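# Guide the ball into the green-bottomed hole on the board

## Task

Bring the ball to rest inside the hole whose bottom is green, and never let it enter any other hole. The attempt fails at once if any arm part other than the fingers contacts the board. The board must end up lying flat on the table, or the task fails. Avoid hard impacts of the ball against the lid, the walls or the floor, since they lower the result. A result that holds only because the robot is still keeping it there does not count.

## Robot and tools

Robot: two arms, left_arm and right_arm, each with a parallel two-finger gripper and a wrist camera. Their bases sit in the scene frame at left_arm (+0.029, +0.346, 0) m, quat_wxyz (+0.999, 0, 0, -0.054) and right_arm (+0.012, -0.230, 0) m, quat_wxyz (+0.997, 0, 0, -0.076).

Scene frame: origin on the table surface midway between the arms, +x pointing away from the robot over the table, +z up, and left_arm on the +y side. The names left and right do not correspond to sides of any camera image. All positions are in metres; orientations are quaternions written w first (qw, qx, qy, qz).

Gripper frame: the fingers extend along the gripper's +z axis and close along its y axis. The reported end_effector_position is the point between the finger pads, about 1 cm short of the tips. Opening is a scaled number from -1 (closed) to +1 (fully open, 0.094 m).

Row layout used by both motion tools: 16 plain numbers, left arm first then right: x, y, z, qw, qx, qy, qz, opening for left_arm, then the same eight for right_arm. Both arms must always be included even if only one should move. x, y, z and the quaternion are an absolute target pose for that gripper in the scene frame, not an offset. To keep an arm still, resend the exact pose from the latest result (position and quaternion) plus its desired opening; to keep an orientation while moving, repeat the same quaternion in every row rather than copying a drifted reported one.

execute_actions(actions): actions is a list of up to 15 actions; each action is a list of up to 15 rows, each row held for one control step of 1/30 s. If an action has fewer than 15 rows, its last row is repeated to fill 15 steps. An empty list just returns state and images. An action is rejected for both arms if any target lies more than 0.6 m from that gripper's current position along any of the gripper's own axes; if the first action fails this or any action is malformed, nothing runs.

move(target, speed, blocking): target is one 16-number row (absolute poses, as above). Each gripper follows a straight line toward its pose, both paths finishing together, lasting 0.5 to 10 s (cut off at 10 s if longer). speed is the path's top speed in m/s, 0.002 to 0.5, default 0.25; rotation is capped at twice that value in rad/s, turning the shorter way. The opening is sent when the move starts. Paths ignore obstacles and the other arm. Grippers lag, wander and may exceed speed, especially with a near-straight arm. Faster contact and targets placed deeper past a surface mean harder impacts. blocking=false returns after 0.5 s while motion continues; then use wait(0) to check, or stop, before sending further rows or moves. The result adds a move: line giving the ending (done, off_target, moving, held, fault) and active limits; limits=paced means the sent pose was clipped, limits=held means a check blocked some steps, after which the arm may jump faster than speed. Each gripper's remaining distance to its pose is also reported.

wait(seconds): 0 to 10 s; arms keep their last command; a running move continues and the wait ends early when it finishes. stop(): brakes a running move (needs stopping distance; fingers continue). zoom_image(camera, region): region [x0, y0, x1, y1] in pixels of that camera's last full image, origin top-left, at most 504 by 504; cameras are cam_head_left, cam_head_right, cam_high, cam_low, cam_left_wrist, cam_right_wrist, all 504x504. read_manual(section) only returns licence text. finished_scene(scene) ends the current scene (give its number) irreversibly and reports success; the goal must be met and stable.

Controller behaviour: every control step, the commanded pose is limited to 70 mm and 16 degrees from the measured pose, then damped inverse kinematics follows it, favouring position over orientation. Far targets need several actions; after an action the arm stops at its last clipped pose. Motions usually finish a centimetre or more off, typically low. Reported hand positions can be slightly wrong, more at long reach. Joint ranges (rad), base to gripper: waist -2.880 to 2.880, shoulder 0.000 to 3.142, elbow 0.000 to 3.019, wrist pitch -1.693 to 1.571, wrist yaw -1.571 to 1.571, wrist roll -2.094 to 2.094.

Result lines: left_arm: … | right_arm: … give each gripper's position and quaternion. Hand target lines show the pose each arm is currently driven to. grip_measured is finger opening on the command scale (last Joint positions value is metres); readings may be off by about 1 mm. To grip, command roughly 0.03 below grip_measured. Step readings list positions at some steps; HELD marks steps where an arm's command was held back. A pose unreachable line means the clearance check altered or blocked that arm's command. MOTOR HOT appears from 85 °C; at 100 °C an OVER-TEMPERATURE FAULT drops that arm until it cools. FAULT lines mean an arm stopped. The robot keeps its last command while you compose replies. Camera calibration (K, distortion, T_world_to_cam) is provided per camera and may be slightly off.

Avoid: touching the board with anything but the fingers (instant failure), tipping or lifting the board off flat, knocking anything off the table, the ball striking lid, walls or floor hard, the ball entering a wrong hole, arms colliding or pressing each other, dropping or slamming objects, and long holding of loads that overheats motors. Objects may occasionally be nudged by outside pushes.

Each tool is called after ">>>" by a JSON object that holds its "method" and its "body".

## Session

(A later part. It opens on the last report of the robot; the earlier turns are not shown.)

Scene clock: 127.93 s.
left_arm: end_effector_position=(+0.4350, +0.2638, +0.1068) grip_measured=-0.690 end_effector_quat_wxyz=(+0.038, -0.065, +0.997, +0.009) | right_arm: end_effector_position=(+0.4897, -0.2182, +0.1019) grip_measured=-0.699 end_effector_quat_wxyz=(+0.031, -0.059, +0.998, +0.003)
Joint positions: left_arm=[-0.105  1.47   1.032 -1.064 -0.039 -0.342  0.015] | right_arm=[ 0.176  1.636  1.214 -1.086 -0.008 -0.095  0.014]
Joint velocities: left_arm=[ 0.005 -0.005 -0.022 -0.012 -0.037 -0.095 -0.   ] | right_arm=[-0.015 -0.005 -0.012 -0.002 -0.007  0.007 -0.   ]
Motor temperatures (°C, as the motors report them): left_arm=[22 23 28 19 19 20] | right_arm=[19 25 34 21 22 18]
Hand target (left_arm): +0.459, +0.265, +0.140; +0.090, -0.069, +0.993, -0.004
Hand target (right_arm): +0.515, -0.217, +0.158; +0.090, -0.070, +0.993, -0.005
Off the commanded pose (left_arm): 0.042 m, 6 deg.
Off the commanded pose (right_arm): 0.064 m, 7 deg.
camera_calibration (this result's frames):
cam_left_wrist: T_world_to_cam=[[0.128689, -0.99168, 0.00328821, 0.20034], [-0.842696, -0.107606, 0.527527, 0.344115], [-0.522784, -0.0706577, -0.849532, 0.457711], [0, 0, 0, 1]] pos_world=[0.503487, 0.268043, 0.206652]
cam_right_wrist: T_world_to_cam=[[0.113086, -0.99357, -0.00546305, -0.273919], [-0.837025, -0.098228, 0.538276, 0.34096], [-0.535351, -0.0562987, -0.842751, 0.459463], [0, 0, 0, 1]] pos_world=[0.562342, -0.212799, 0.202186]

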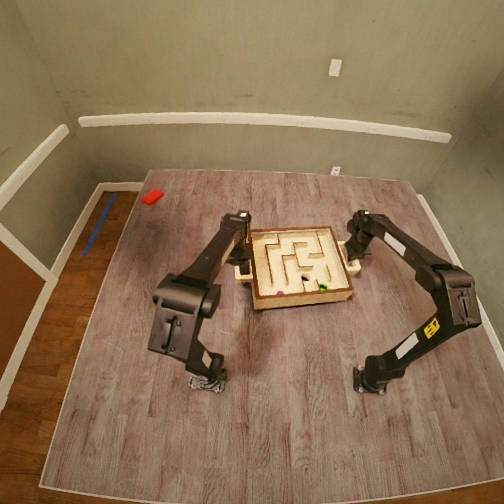

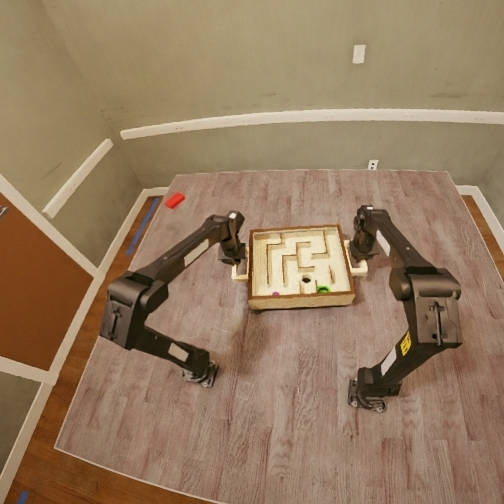

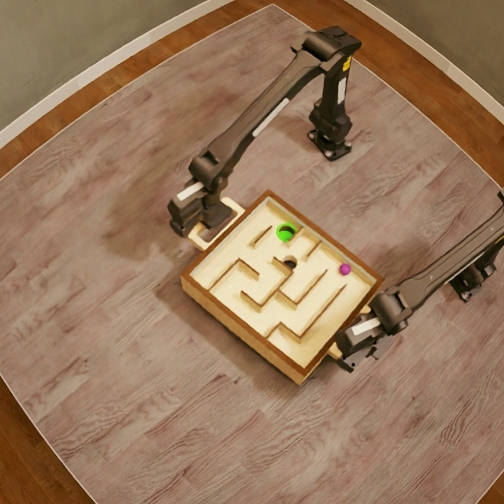

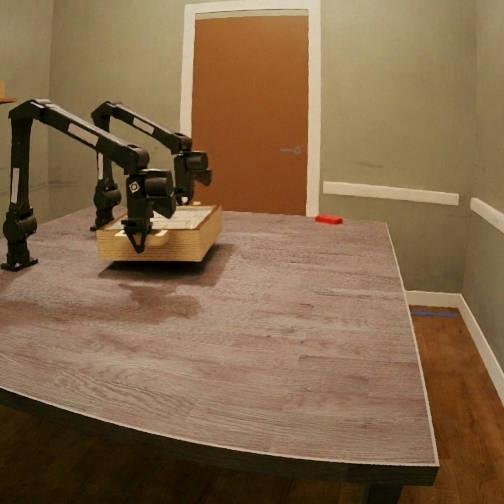

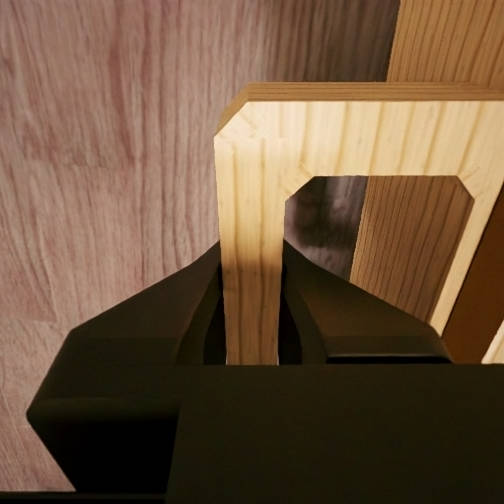

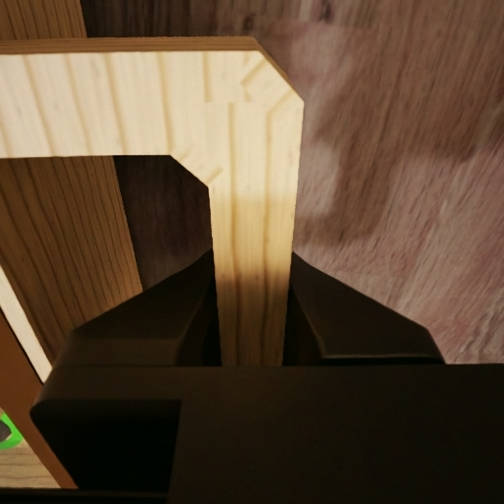

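>>> {"method": "move", "body": {"target": [0.465,0.265,0.138,0.01,-0.07,0.997,-0.01,-0.85,0.52,-0.217,0.16,0.01,-0.07,0.997,-0.01,-0.85], "speed": 0.06}}

>>> {"method": "wait", "body": {"seconds": 1}}

Scene clock: 132.93 s.
left_arm: end_effector_position=(+0.4347, +0.2620, +0.1055) grip_measured=-0.690 end_effector_quat_wxyz=(-0.026, -0.067, +0.997, -0.006) | right_arm: end_effector_position=(+0.4901, -0.2201, +0.1234) grip_measured=-0.699 end_effector_quat_wxyz=(-0.029, -0.061, +0.998, -0.008)
Joint positions: left_arm=[-0.083  1.541  1.109 -1.185  0.024 -0.327  0.015] | right_arm=[ 0.181  1.687  1.34  -1.281  0.018 -0.092  0.014]
Joint velocities: left_arm=[ 0.005  0.015 -0.012 -0.022 -0.066 -0.007  0.   ] | right_arm=[-0.024  0.005 -0.002 -0.007  0.037  0.051  0.   ]
Motor temperatures (°C, as the motors report them): left_arm=[22 23 28 19 19 20] | right_arm=[19 25 34 21 22 18]
Hand target (left_arm): +0.463, +0.265, +0.138; +0.011, -0.071, +0.997, -0.010
Hand target (right_arm): +0.516, -0.217, +0.161; +0.011, -0.070, +0.997, -0.010
Off the commanded pose (left_arm): 0.045 m, 4 deg.
Off the commanded pose (right_arm): 0.047 m, 5 deg.
move: off_target (left_arm, right_arm)
camera_calibration (this result's frames):
cam_left_wrist: T_world_to_cam=[[0.135801, -0.990426, 0.0247933, 0.192928], [-0.769455, -0.0896728, 0.632374, 0.29674], [-0.624097, -0.104955, -0.774266, 0.501373], [0, 0, 0, 1]] pos_world=[0.515033, 0.270312, 0.195762]
cam_right_wrist: T_world_to_cam=[[0.115955, -0.993201, 0.0103144, -0.279068], [-0.767512, -0.0830048, 0.635637, 0.286769], [-0.63046, -0.0816216, -0.771919, 0.510042], [0, 0, 0, 1]] pos_world=[0.574019, -0.211737, 0.214309]

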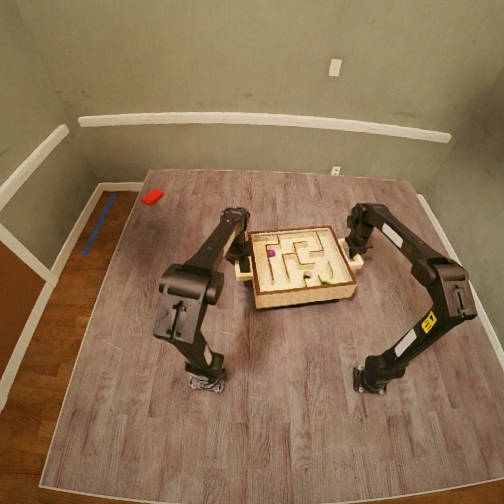

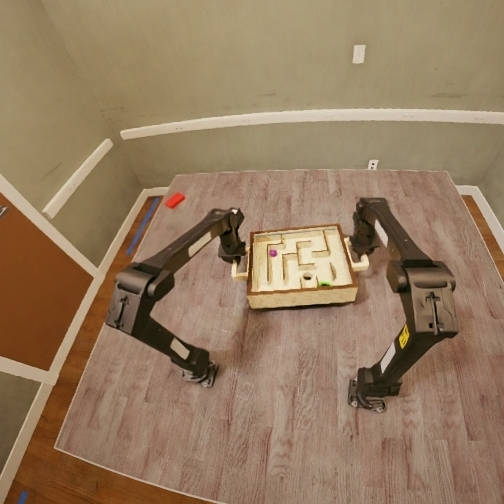

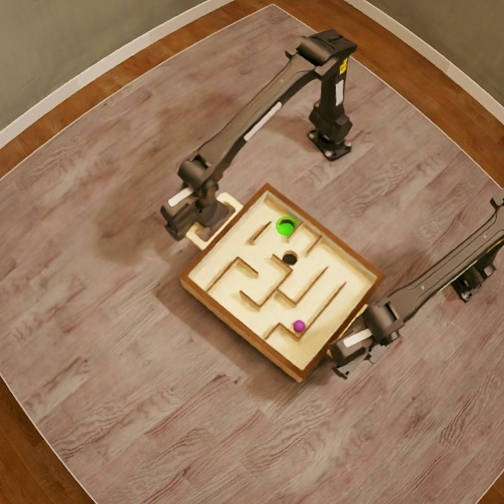

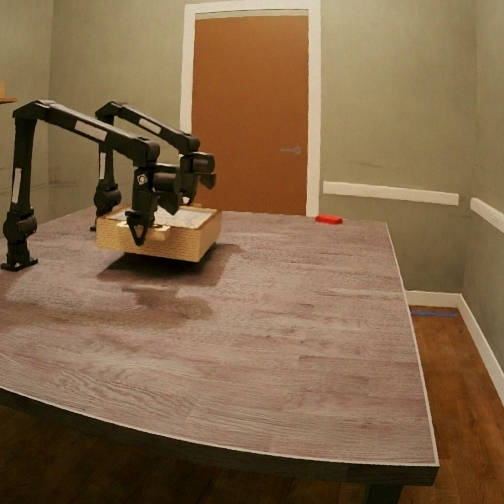

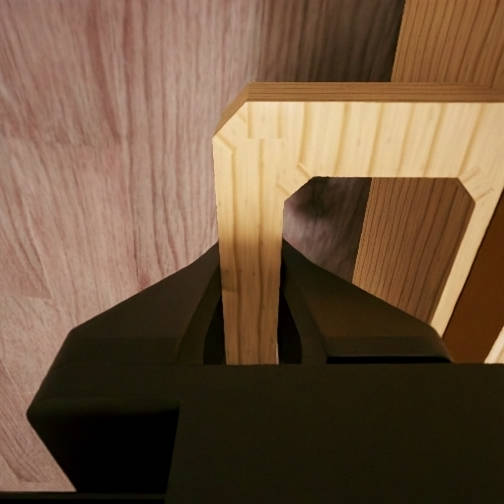

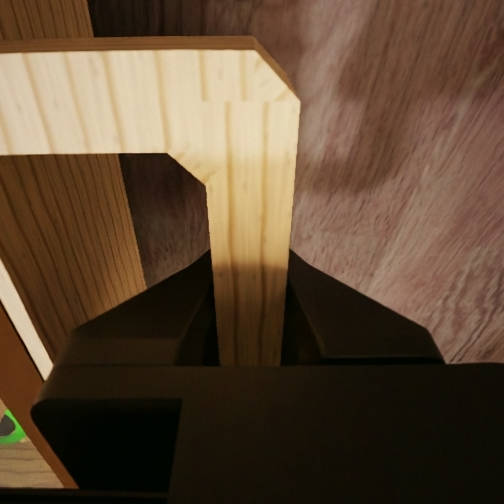

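Scene clock: 133.93 s.
left_arm: end_effector_position=(+0.4344, +0.2621, +0.1047) grip_measured=-0.690 end_effector_quat_wxyz=(-0.027, -0.067, +0.997, -0.005) | right_arm: end_effector_position=(+0.4899, -0.2201, +0.1222) grip_measured=-0.699 end_effector_quat_wxyz=(-0.030, -0.061, +0.998, -0.008)
Joint positions: left_arm=[-0.083  1.543  1.109 -1.186  0.024 -0.326  0.015] | right_arm=[ 0.181  1.689  1.34  -1.281  0.018 -0.092  0.014]
Joint velocities: left_arm=[-0.015 -0.005  0.002  0.022  0.051  0.022 -0.002] | right_arm=[-0.015 -0.005 -0.002 -0.002 -0.037 -0.007  0.001]
Motor temperatures (°C, as the motors report them): left_arm=[22 23 28 19 19 20] | right_arm=[19 25 34 21 22 18]
Hand target (left_arm): +0.463, +0.265, +0.138; +0.011, -0.071, +0.997, -0.010
Hand target (right_arm): +0.516, -0.217, +0.161; +0.011, -0.070, +0.997, -0.010
Off the commanded pose (left_arm): 0.045 m, 4 deg.
Off the commanded pose (right_arm): 0.048 m, 5 deg.
wait: 1.00 s; at rest by 0.17 s
camera_calibration (this result's frames):
cam_left_wrist: T_world_to_cam=[[0.135497, -0.990491, 0.0238307, 0.193303], [-0.767595, -0.0897363, 0.634622, 0.295934], [-0.626449, -0.104281, -0.772455, 0.501265], [0, 0, 0, 1]] pos_world=[0.514983, 0.270294, 0.194792]
cam_right_wrist: T_world_to_cam=[[0.11599, -0.9932, 0.0100156, -0.279017], [-0.765326, -0.0829413, 0.638276, 0.285997], [-0.633105, -0.0816986, -0.769742, 0.509992], [0, 0, 0, 1]] pos_world=[0.574122, -0.211734, 0.212812]

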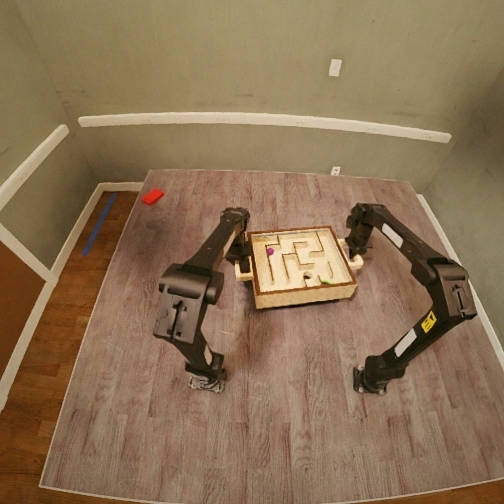

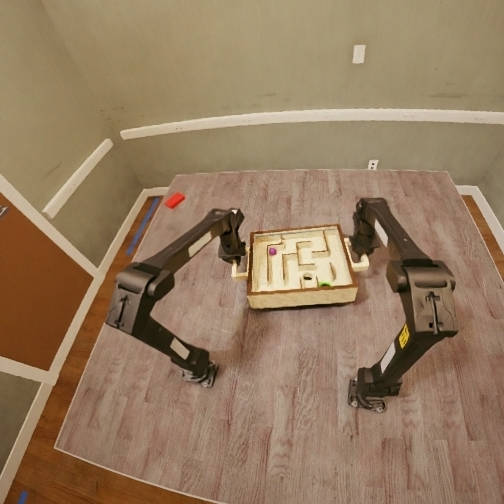

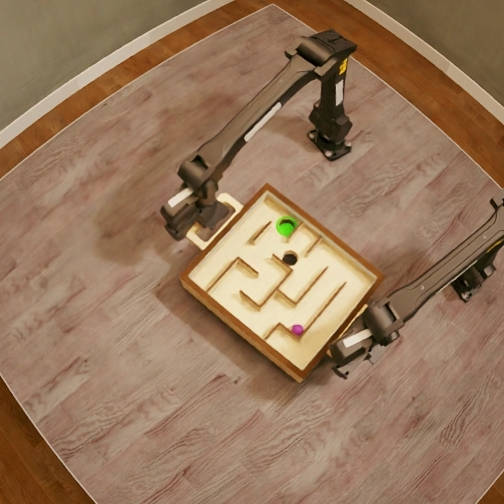

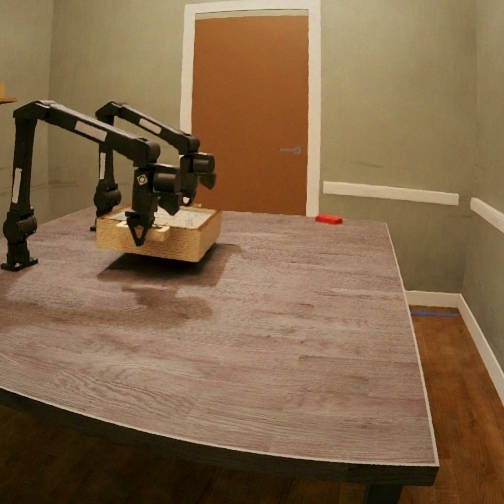

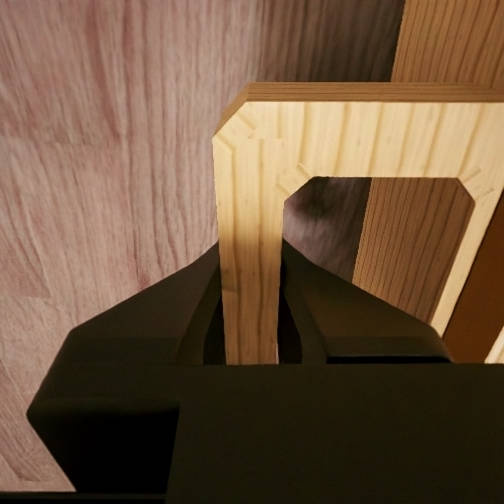

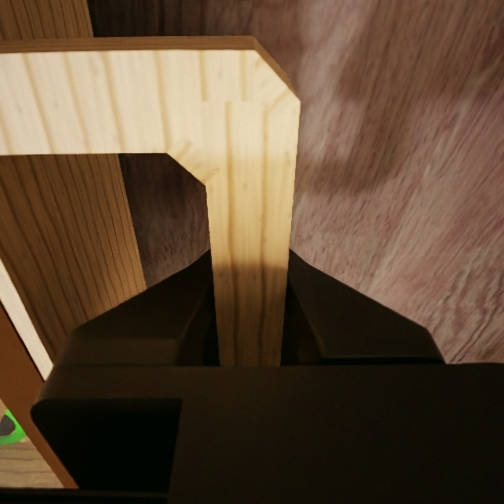

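>>> {"method": "move", "body": {"target": [0.465,0.267,0.17,0.015,-0.07,0.997,0.03,-0.85,0.52,-0.215,0.135,0.015,-0.07,0.997,0.03,-0.85], "speed": 0.04}}

>>> {"method": "wait", "body": {"seconds": 1.5}}

Scene clock: 139.37 s.
left_arm: end_effector_position=(+0.4391, +0.2708, +0.1216) grip_measured=-0.690 end_effector_quat_wxyz=(-0.037, -0.065, +0.997, +0.033) | right_arm: end_effector_position=(+0.4900, -0.2108, +0.1041) grip_measured=-0.699 end_effector_quat_wxyz=(-0.033, -0.058, +0.997, +0.029)
Joint positions: left_arm=[-0.09   1.556  1.17  -1.273 -0.045 -0.33   0.015] | right_arm=[ 0.174  1.713  1.319 -1.245 -0.055 -0.096  0.014]
Joint velocities: left_arm=[-0.015 -0.005 -0.007 -0.022  0.007  0.037 -0.001] | right_arm=[ 0.024 -0.005 -0.002 -0.002  0.007  0.007 -0.001]
Motor temperatures (°C, as the motors report them): left_arm=[22 23 29 19 19 20] | right_arm=[19 25 35 21 22 18]
Hand target (left_arm): +0.463, +0.267, +0.169; +0.015, -0.070, +0.997, +0.029
Hand target (right_arm): +0.517, -0.215, +0.136; +0.015, -0.070, +0.997, +0.029
Off the commanded pose (left_arm): 0.055 m, 6 deg.
Off the commanded pose (right_arm): 0.043 m, 6 deg.
move: off_target (left_arm, right_arm)
camera_calibration (this result's frames):
cam_left_wrist: T_world_to_cam=[[0.127717, -0.990309, -0.0545612, 0.213799], [-0.75318, -0.132633, 0.644304, 0.293746], [-0.645297, -0.0411942, -0.76282, 0.508138], [0, 0, 0, 1]] pos_world=[0.521838, 0.27162, 0.210021]
cam_right_wrist: T_world_to_cam=[[0.107969, -0.992086, -0.0641014, -0.257658], [-0.759616, -0.123921, 0.638457, 0.286964], [-0.641347, -0.0202409, -0.766984, 0.513616], [0, 0, 0, 1]] pos_world=[0.575207, -0.209662, 0.194204]

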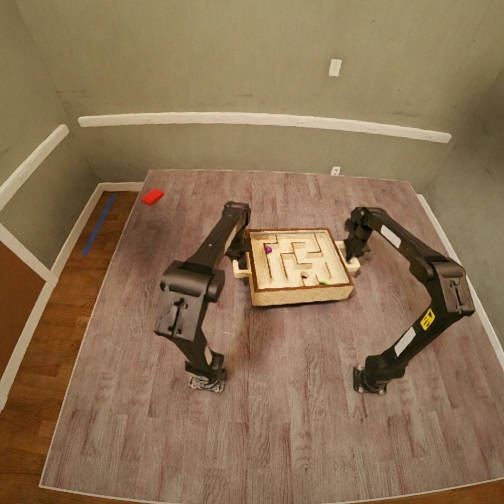

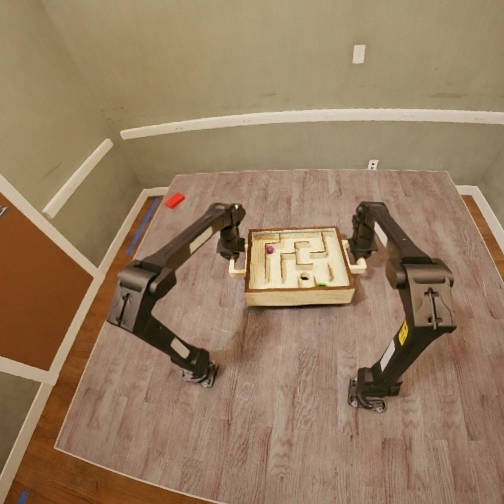

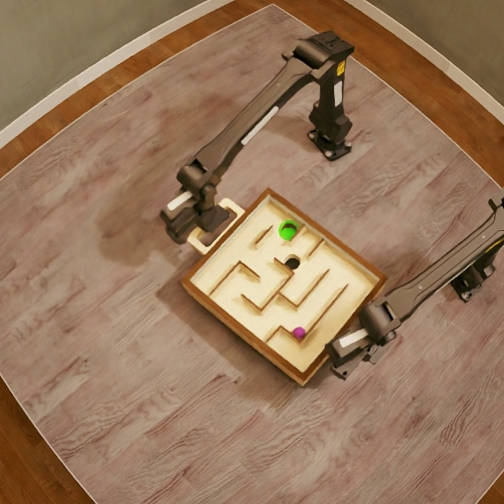

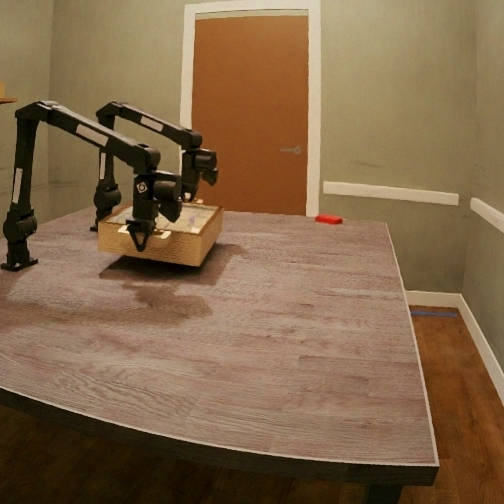

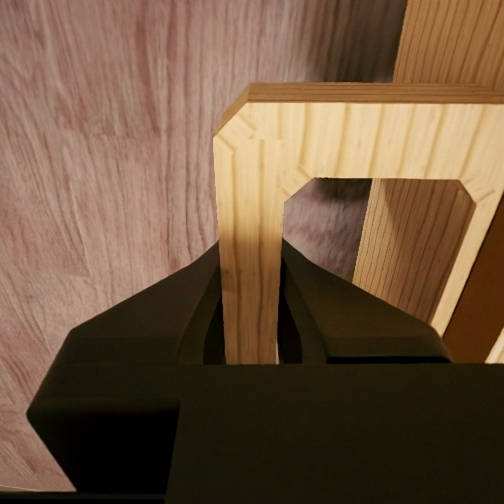

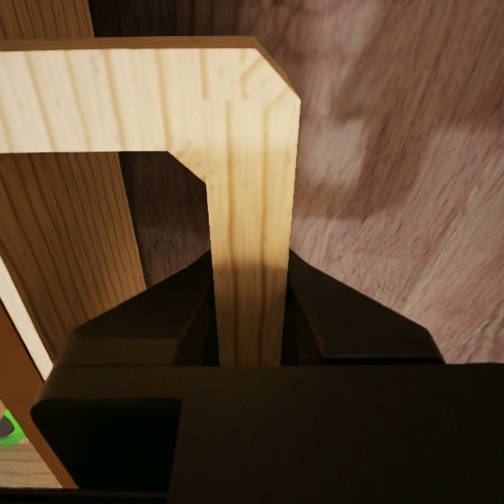

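Scene clock: 140.87 s.
left_arm: end_effector_position=(+0.4391, +0.2708, +0.1216) grip_measured=-0.690 end_effector_quat_wxyz=(-0.037, -0.065, +0.997, +0.033) | right_arm: end_effector_position=(+0.4900, -0.2108, +0.1041) grip_measured=-0.699 end_effector_quat_wxyz=(-0.033, -0.058, +0.997, +0.029)
Joint positions: left_arm=[-0.09   1.556  1.17  -1.273 -0.045 -0.33   0.015] | right_arm=[ 0.174  1.713  1.319 -1.245 -0.055 -0.096  0.014]
Joint velocities: left_arm=[-0.015 -0.024 -0.012 -0.012  0.022 -0.022  0.001] | right_arm=[ 0.005  0.015  0.002  0.002 -0.037  0.051 -0.001]
Motor temperatures (°C, as the motors report them): left_arm=[22 23 29 19 19 20] | right_arm=[19 25 35 21 22 18]
Hand target (left_arm): +0.463, +0.267, +0.169; +0.015, -0.070, +0.997, +0.029
Hand target (right_arm): +0.517, -0.215, +0.136; +0.015, -0.070, +0.997, +0.029
Off the commanded pose (left_arm): 0.055 m, 6 deg.
Off the commanded pose (right_arm): 0.043 m, 6 deg.
wait: 1.50 s; at rest by 0.17 s
camera_calibration (this result's frames):
cam_left_wrist: T_world_to_cam=[[0.127717, -0.990309, -0.0545612, 0.213799], [-0.75318, -0.132633, 0.644304, 0.293746], [-0.645297, -0.0411942, -0.76282, 0.508138], [0, 0, 0, 1]] pos_world=[0.521838, 0.27162, 0.210021]
cam_right_wrist: T_world_to_cam=[[0.107969, -0.992086, -0.0641014, -0.257658], [-0.759616, -0.123921, 0.638457, 0.286964], [-0.641347, -0.0202409, -0.766984, 0.513616], [0, 0, 0, 1]] pos_world=[0.575207, -0.209662, 0.194204]

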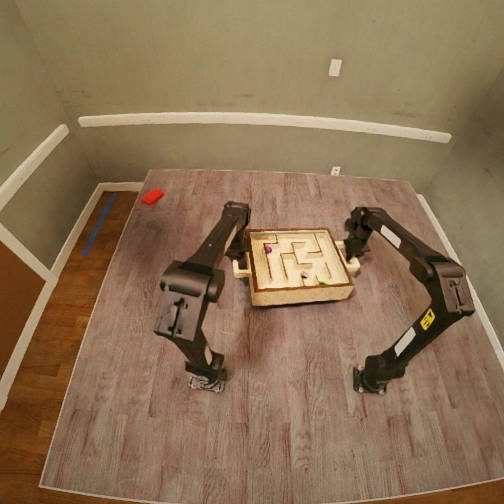

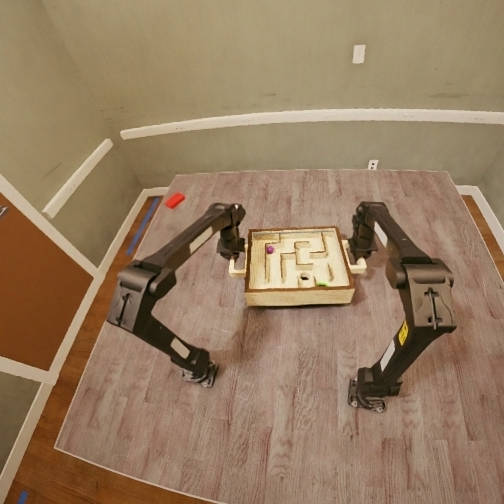

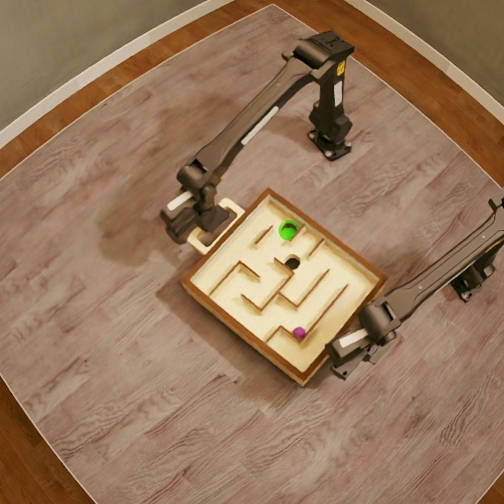

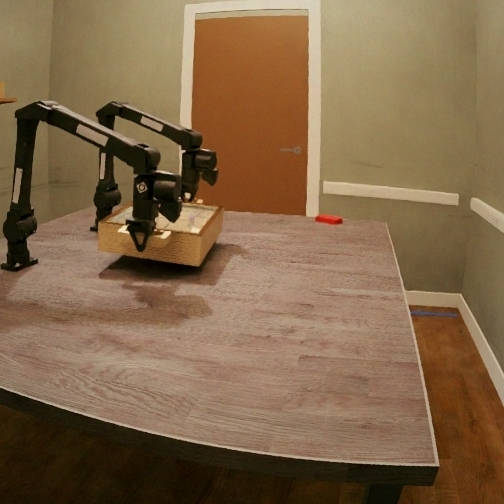

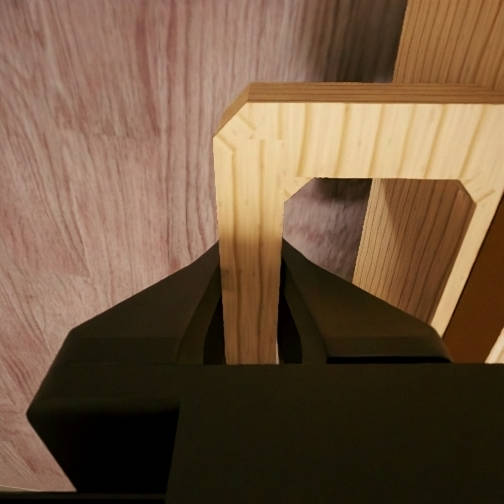

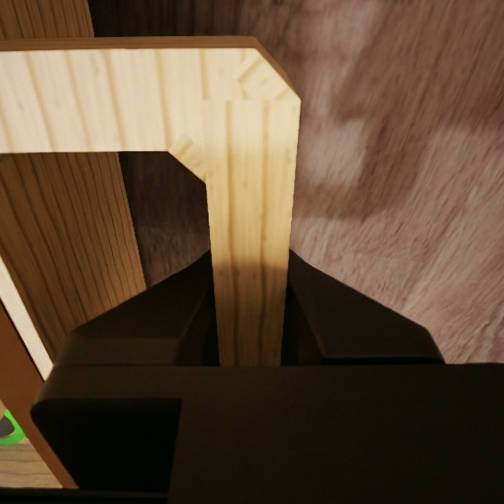

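>>> {"method": "move", "body": {"target": [0.465,0.267,0.18,0.04,-0.07,0.997,0.04,-0.85,0.52,-0.215,0.125,0.04,-0.07,0.997,0.04,-0.85], "speed": 0.03}}

>>> {"method": "zoom_image", "body": {"camera": "cam_high", "region": [170,180,390,400]}}

Scene clock: 155.17 s.
left_arm: end_effector_position=(+0.4349, +0.2732, +0.1262) grip_measured=-0.690 end_effector_quat_wxyz=(-0.026, -0.072, +0.996, +0.051) | right_arm: end_effector_position=(+0.4961, -0.2056, +0.0879) grip_measured=-0.699 end_effector_quat_wxyz=(-0.018, -0.068, +0.997, +0.044)
Joint positions: left_arm=[-0.102  1.535  1.157 -1.272 -0.084 -0.358  0.015] | right_arm=[ 0.174  1.728  1.292 -1.175 -0.086 -0.115  0.014]
Joint velocities: left_arm=[-0.005  0.005  0.002 -0.017  0.022  0.007  0.   ] | right_arm=[ 0.005 -0.005 -0.002  0.002  0.007 -0.037 -0.001]
Motor temperatures (°C, as the motors report them): left_arm=[22 23 29 19 19 20] | right_arm=[19 25 34 21 22 18]
Hand target (left_arm): +0.462, +0.268, +0.179; +0.040, -0.070, +0.996, +0.040
Hand target (right_arm): +0.518, -0.215, +0.126; +0.040, -0.071, +0.996, +0.039
Off the commanded pose (left_arm): 0.062 m, 8 deg.
Off the commanded pose (right_arm): 0.045 m, 7 deg.
move: off_target (left_arm, right_arm)
camera_calibration (this result's frames):
cam_left_wrist: T_world_to_cam=[[0.141994, -0.985868, -0.0888874, 0.213869], [-0.763254, -0.166224, 0.624351, 0.303991], [-0.630303, -0.0208106, -0.77607, 0.498615], [0, 0, 0, 1]] pos_world=[0.515932, 0.271753, 0.216174]
cam_right_wrist: T_world_to_cam=[[0.127086, -0.987573, -0.0924603, -0.26028], [-0.775751, -0.157049, 0.611184, 0.306214], [-0.618109, -0.00594661, -0.78607, 0.498246], [0, 0, 0, 1]] pos_world=[0.578594, -0.205992, 0.180438]

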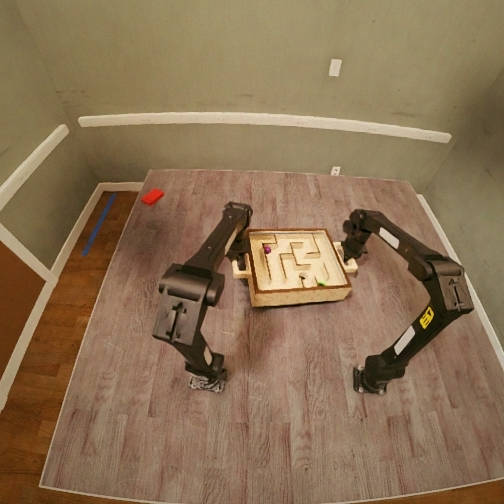

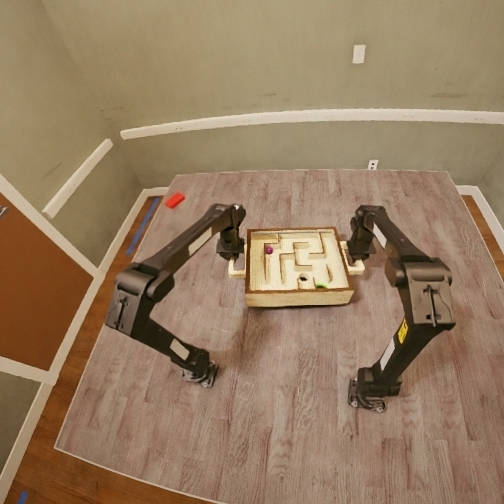

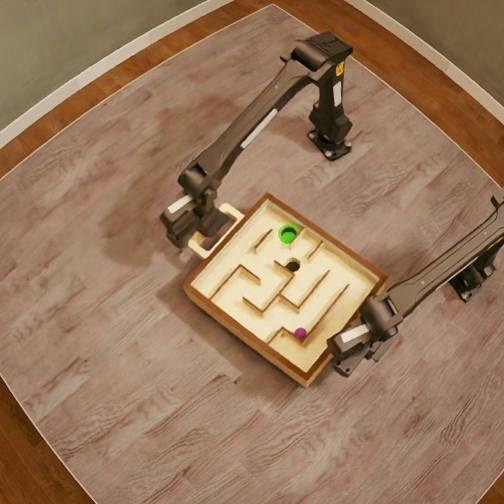

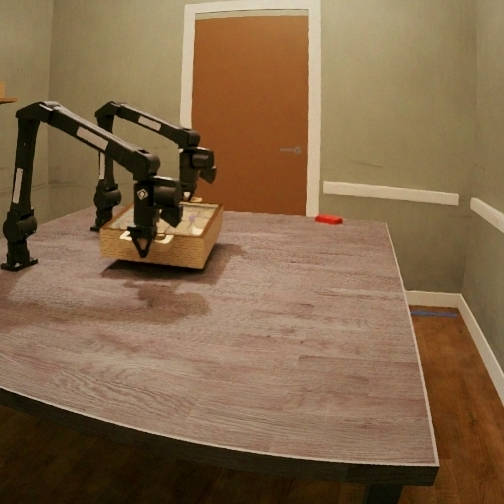

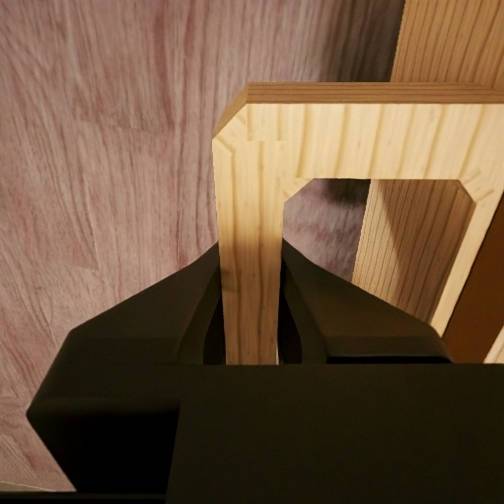

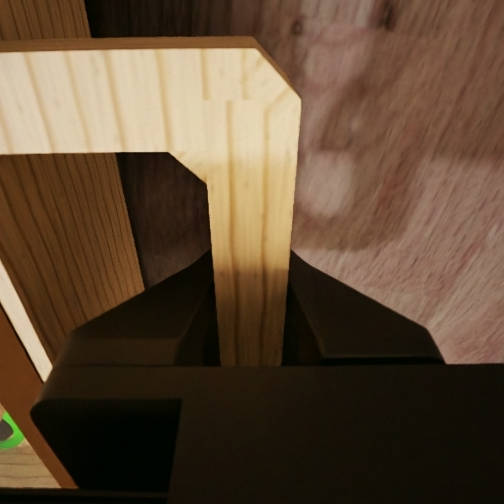

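Region (170, 180, 390, 400) of cam_high's 504x504 image, scaled by 2.291, with more detail than that image has.

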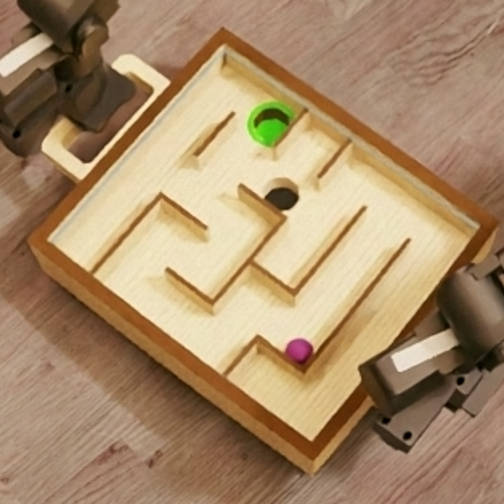

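>>> {"method": "move", "body": {"target": [0.465,0.267,0.18,0.075,-0.07,0.996,0.04,-0.85,0.52,-0.215,0.125,0.075,-0.07,0.996,0.04,-0.85], "speed": 0.03}}

>>> {"method": "zoom_image", "body": {"camera": "cam_high", "region": [170,180,390,400]}}

Scene clock: 164.47 s.
left_arm: end_effector_position=(+0.4405, +0.2728, +0.1284) grip_measured=-0.690 end_effector_quat_wxyz=(+0.008, -0.069, +0.996, +0.054) | right_arm: end_effector_position=(+0.5008, -0.2053, +0.0814) grip_measured=-0.699 end_effector_quat_wxyz=(+0.014, -0.065, +0.997, +0.048)
Joint positions: left_arm=[-0.11   1.507  1.133 -1.212 -0.108 -0.358  0.015] | right_arm=[ 0.17   1.71   1.249 -1.088 -0.097 -0.112  0.014]
Joint velocities: left_arm=[-0.015 -0.024  0.007 -0.002 -0.007 -0.022 -0.001] | right_arm=[-0.024  0.005  0.007  0.007 -0.037 -0.081  0.   ]
Motor temperatures (°C, as the motors report them): left_arm=[22 23 29 19 19 20] | right_arm=[19 25 34 21 22 18]
Hand target (left_arm): +0.463, +0.268, +0.179; +0.075, -0.069, +0.994, +0.040
Hand target (right_arm): +0.518, -0.215, +0.125; +0.074, -0.071, +0.994, +0.039
Off the commanded pose (left_arm): 0.057 m, 8 deg.
Off the commanded pose (right_arm): 0.049 m, 7 deg.
move: off_target (left_arm, right_arm)
camera_calibration (this result's frames):
cam_left_wrist: T_world_to_cam=[[0.138231, -0.986309, -0.0899229, 0.21474], [-0.805198, -0.164784, 0.569651, 0.331925], [-0.57667, -0.00633761, -0.816952, 0.481577], [0, 0, 0, 1]] pos_world=[0.515293, 0.269548, 0.223655]
cam_right_wrist: T_world_to_cam=[[0.125709, -0.987375, -0.0963771, -0.260173], [-0.813218, -0.158201, 0.560043, 0.336512], [-0.568219, 0.00797333, -0.822839, 0.476953], [0, 0, 0, 1]] pos_world=[0.577378, -0.207455, 0.17892]

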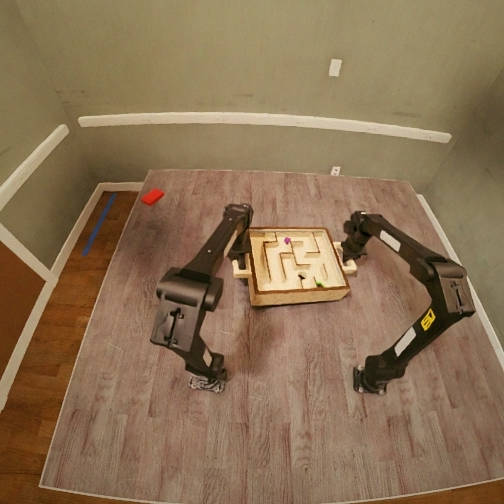

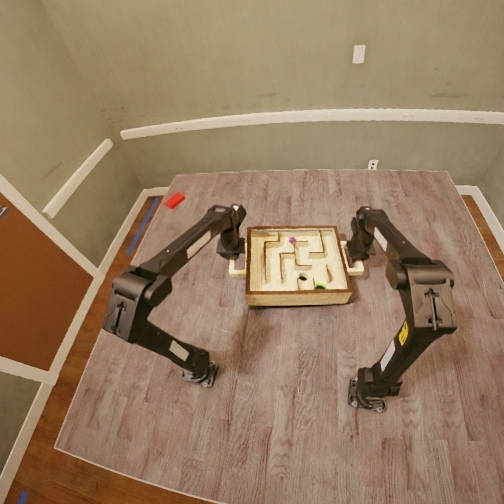

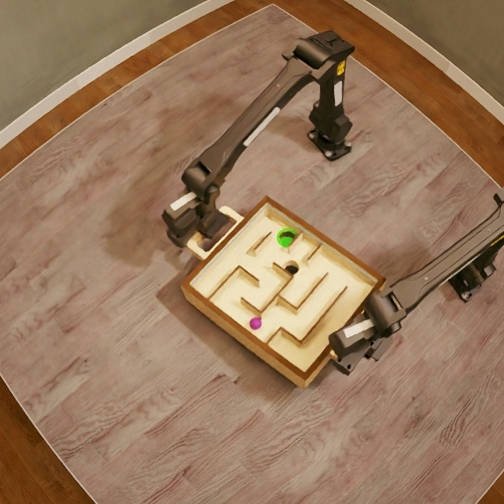

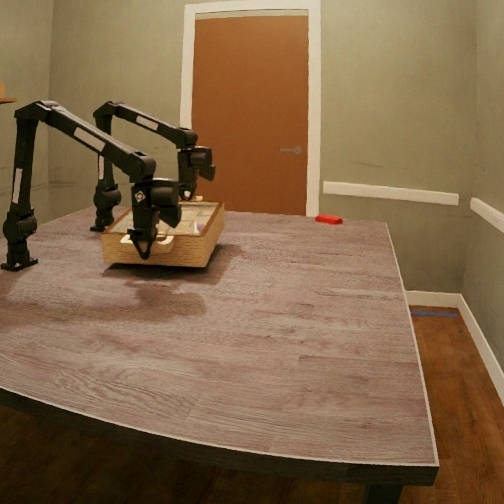

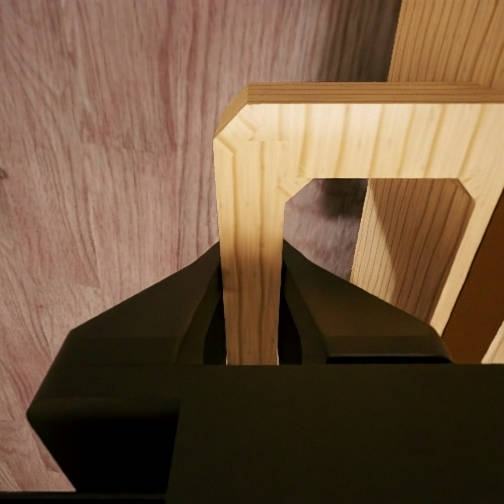

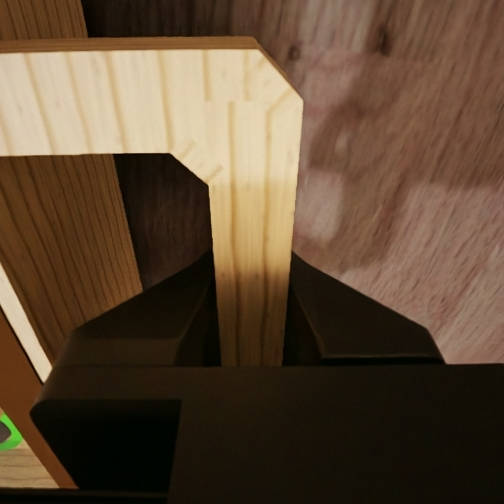

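Region (170, 180, 390, 400) of cam_high's 504x504 image, scaled by 2.291, with more detail than that image has.

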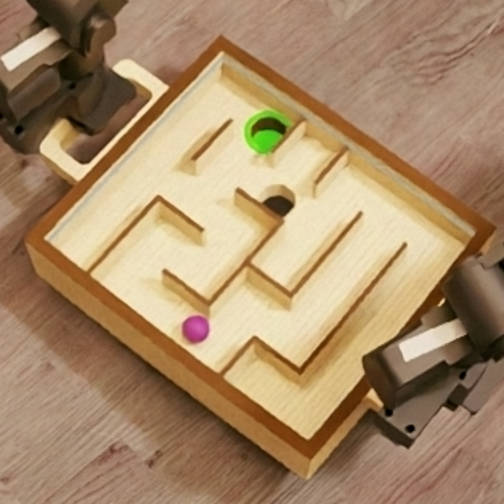

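Rolling. Ease the tilt to slow it.

>>> {"method": "move", "body": {"target": [0.465,0.267,0.165,0.065,-0.07,0.996,0.025,-0.85,0.52,-0.215,0.13,0.065,-0.07,0.996,0.025,-0.85], "speed": 0.03}}

>>> {"method": "zoom_image", "body": {"camera": "cam_high", "region": [170,180,390,400]}}

Scene clock: 170.13 s.
left_arm: end_effector_position=(+0.4356, +0.2695, +0.1133) grip_measured=-0.690 end_effector_quat_wxyz=(-0.004, -0.065, +0.997, +0.045) | right_arm: end_effector_position=(+0.4899, -0.2100, +0.0735) grip_measured=-0.699 end_effector_quat_wxyz=(+0.001, -0.060, +0.998, +0.035)
Joint positions: left_arm=[-0.11   1.522  1.108 -1.189 -0.084 -0.351  0.015] | right_arm=[ 0.17   1.706  1.223 -1.088 -0.07  -0.102  0.014]
Joint velocities: left_arm=[-0.015  0.005 -0.002  0.007 -0.095 -0.11   0.   ] | right_arm=[-0.015 -0.005  0.007 -0.007 -0.066 -0.022 -0.   ]
Motor temperatures (°C, as the motors report them): left_arm=[22 23 29 19 19 20] | right_arm=[19 25 33 21 22 18]
Hand target (left_arm): +0.462, +0.268, +0.165; +0.065, -0.070, +0.995, +0.025
Hand target (right_arm): +0.515, -0.215, +0.130; +0.065, -0.070, +0.995, +0.024
Off the commanded pose (left_arm): 0.060 m, 8 deg.
Off the commanded pose (right_arm): 0.064 m, 7 deg.
move: off_target (left_arm, right_arm)
camera_calibration (this result's frames):
cam_left_wrist: T_world_to_cam=[[0.129828, -0.988864, -0.0727469, 0.213258], [-0.792971, -0.147595, 0.591112, 0.323661], [-0.595266, -0.019057, -0.803302, 0.476305], [0, 0, 0, 1]] pos_world=[0.512495, 0.267731, 0.206811]
cam_right_wrist: T_world_to_cam=[[0.114019, -0.990805, -0.0728397, -0.260942], [-0.80118, -0.135056, 0.582985, 0.328617], [-0.587461, -0.00811391, -0.809212, 0.469297], [0, 0, 0, 1]] pos_world=[0.568727, -0.210353, 0.169175]

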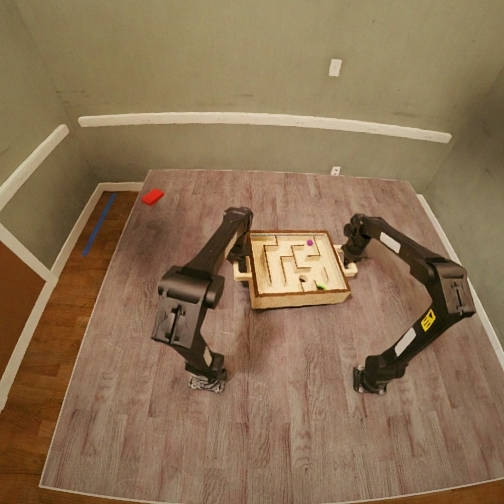

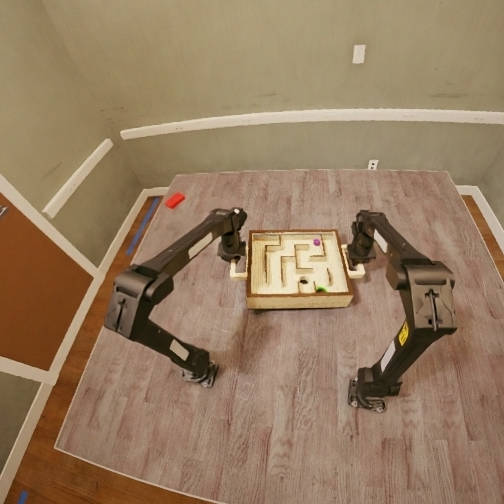

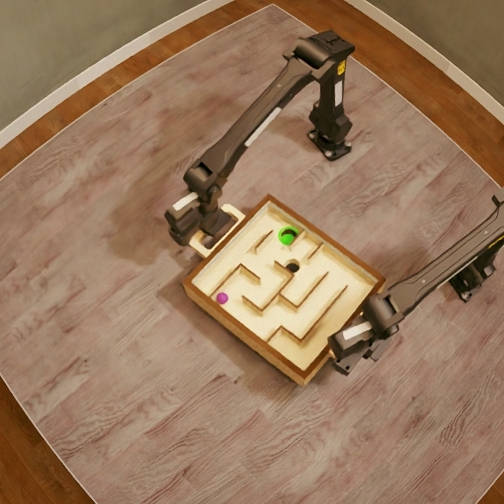

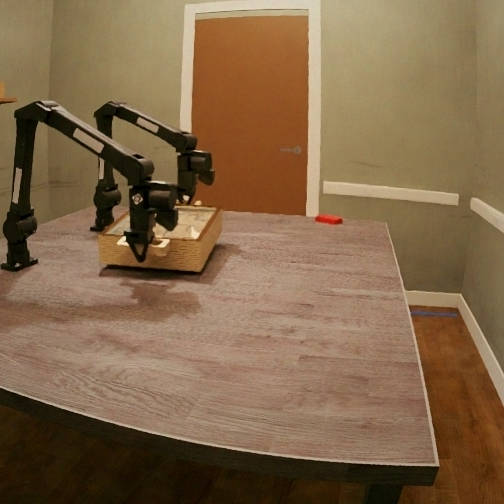

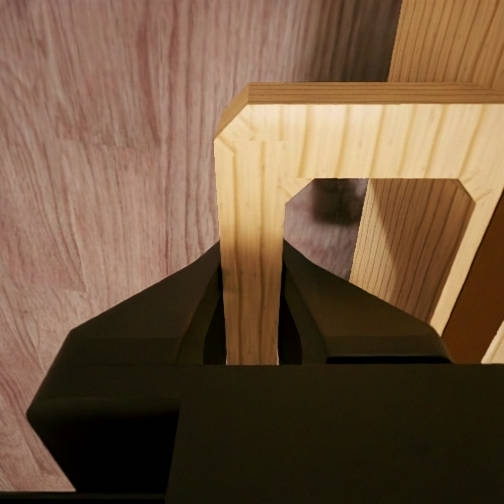

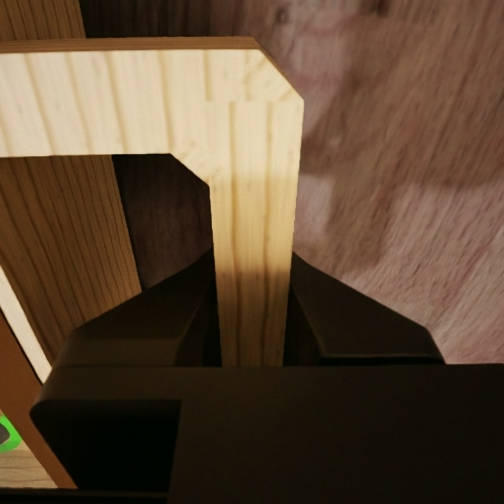

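Region (170, 180, 390, 400) of cam_high's 504x504 image, scaled by 2.291, with more detail than that image has.

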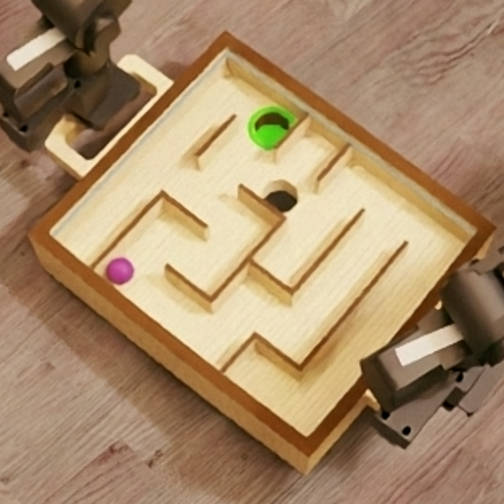

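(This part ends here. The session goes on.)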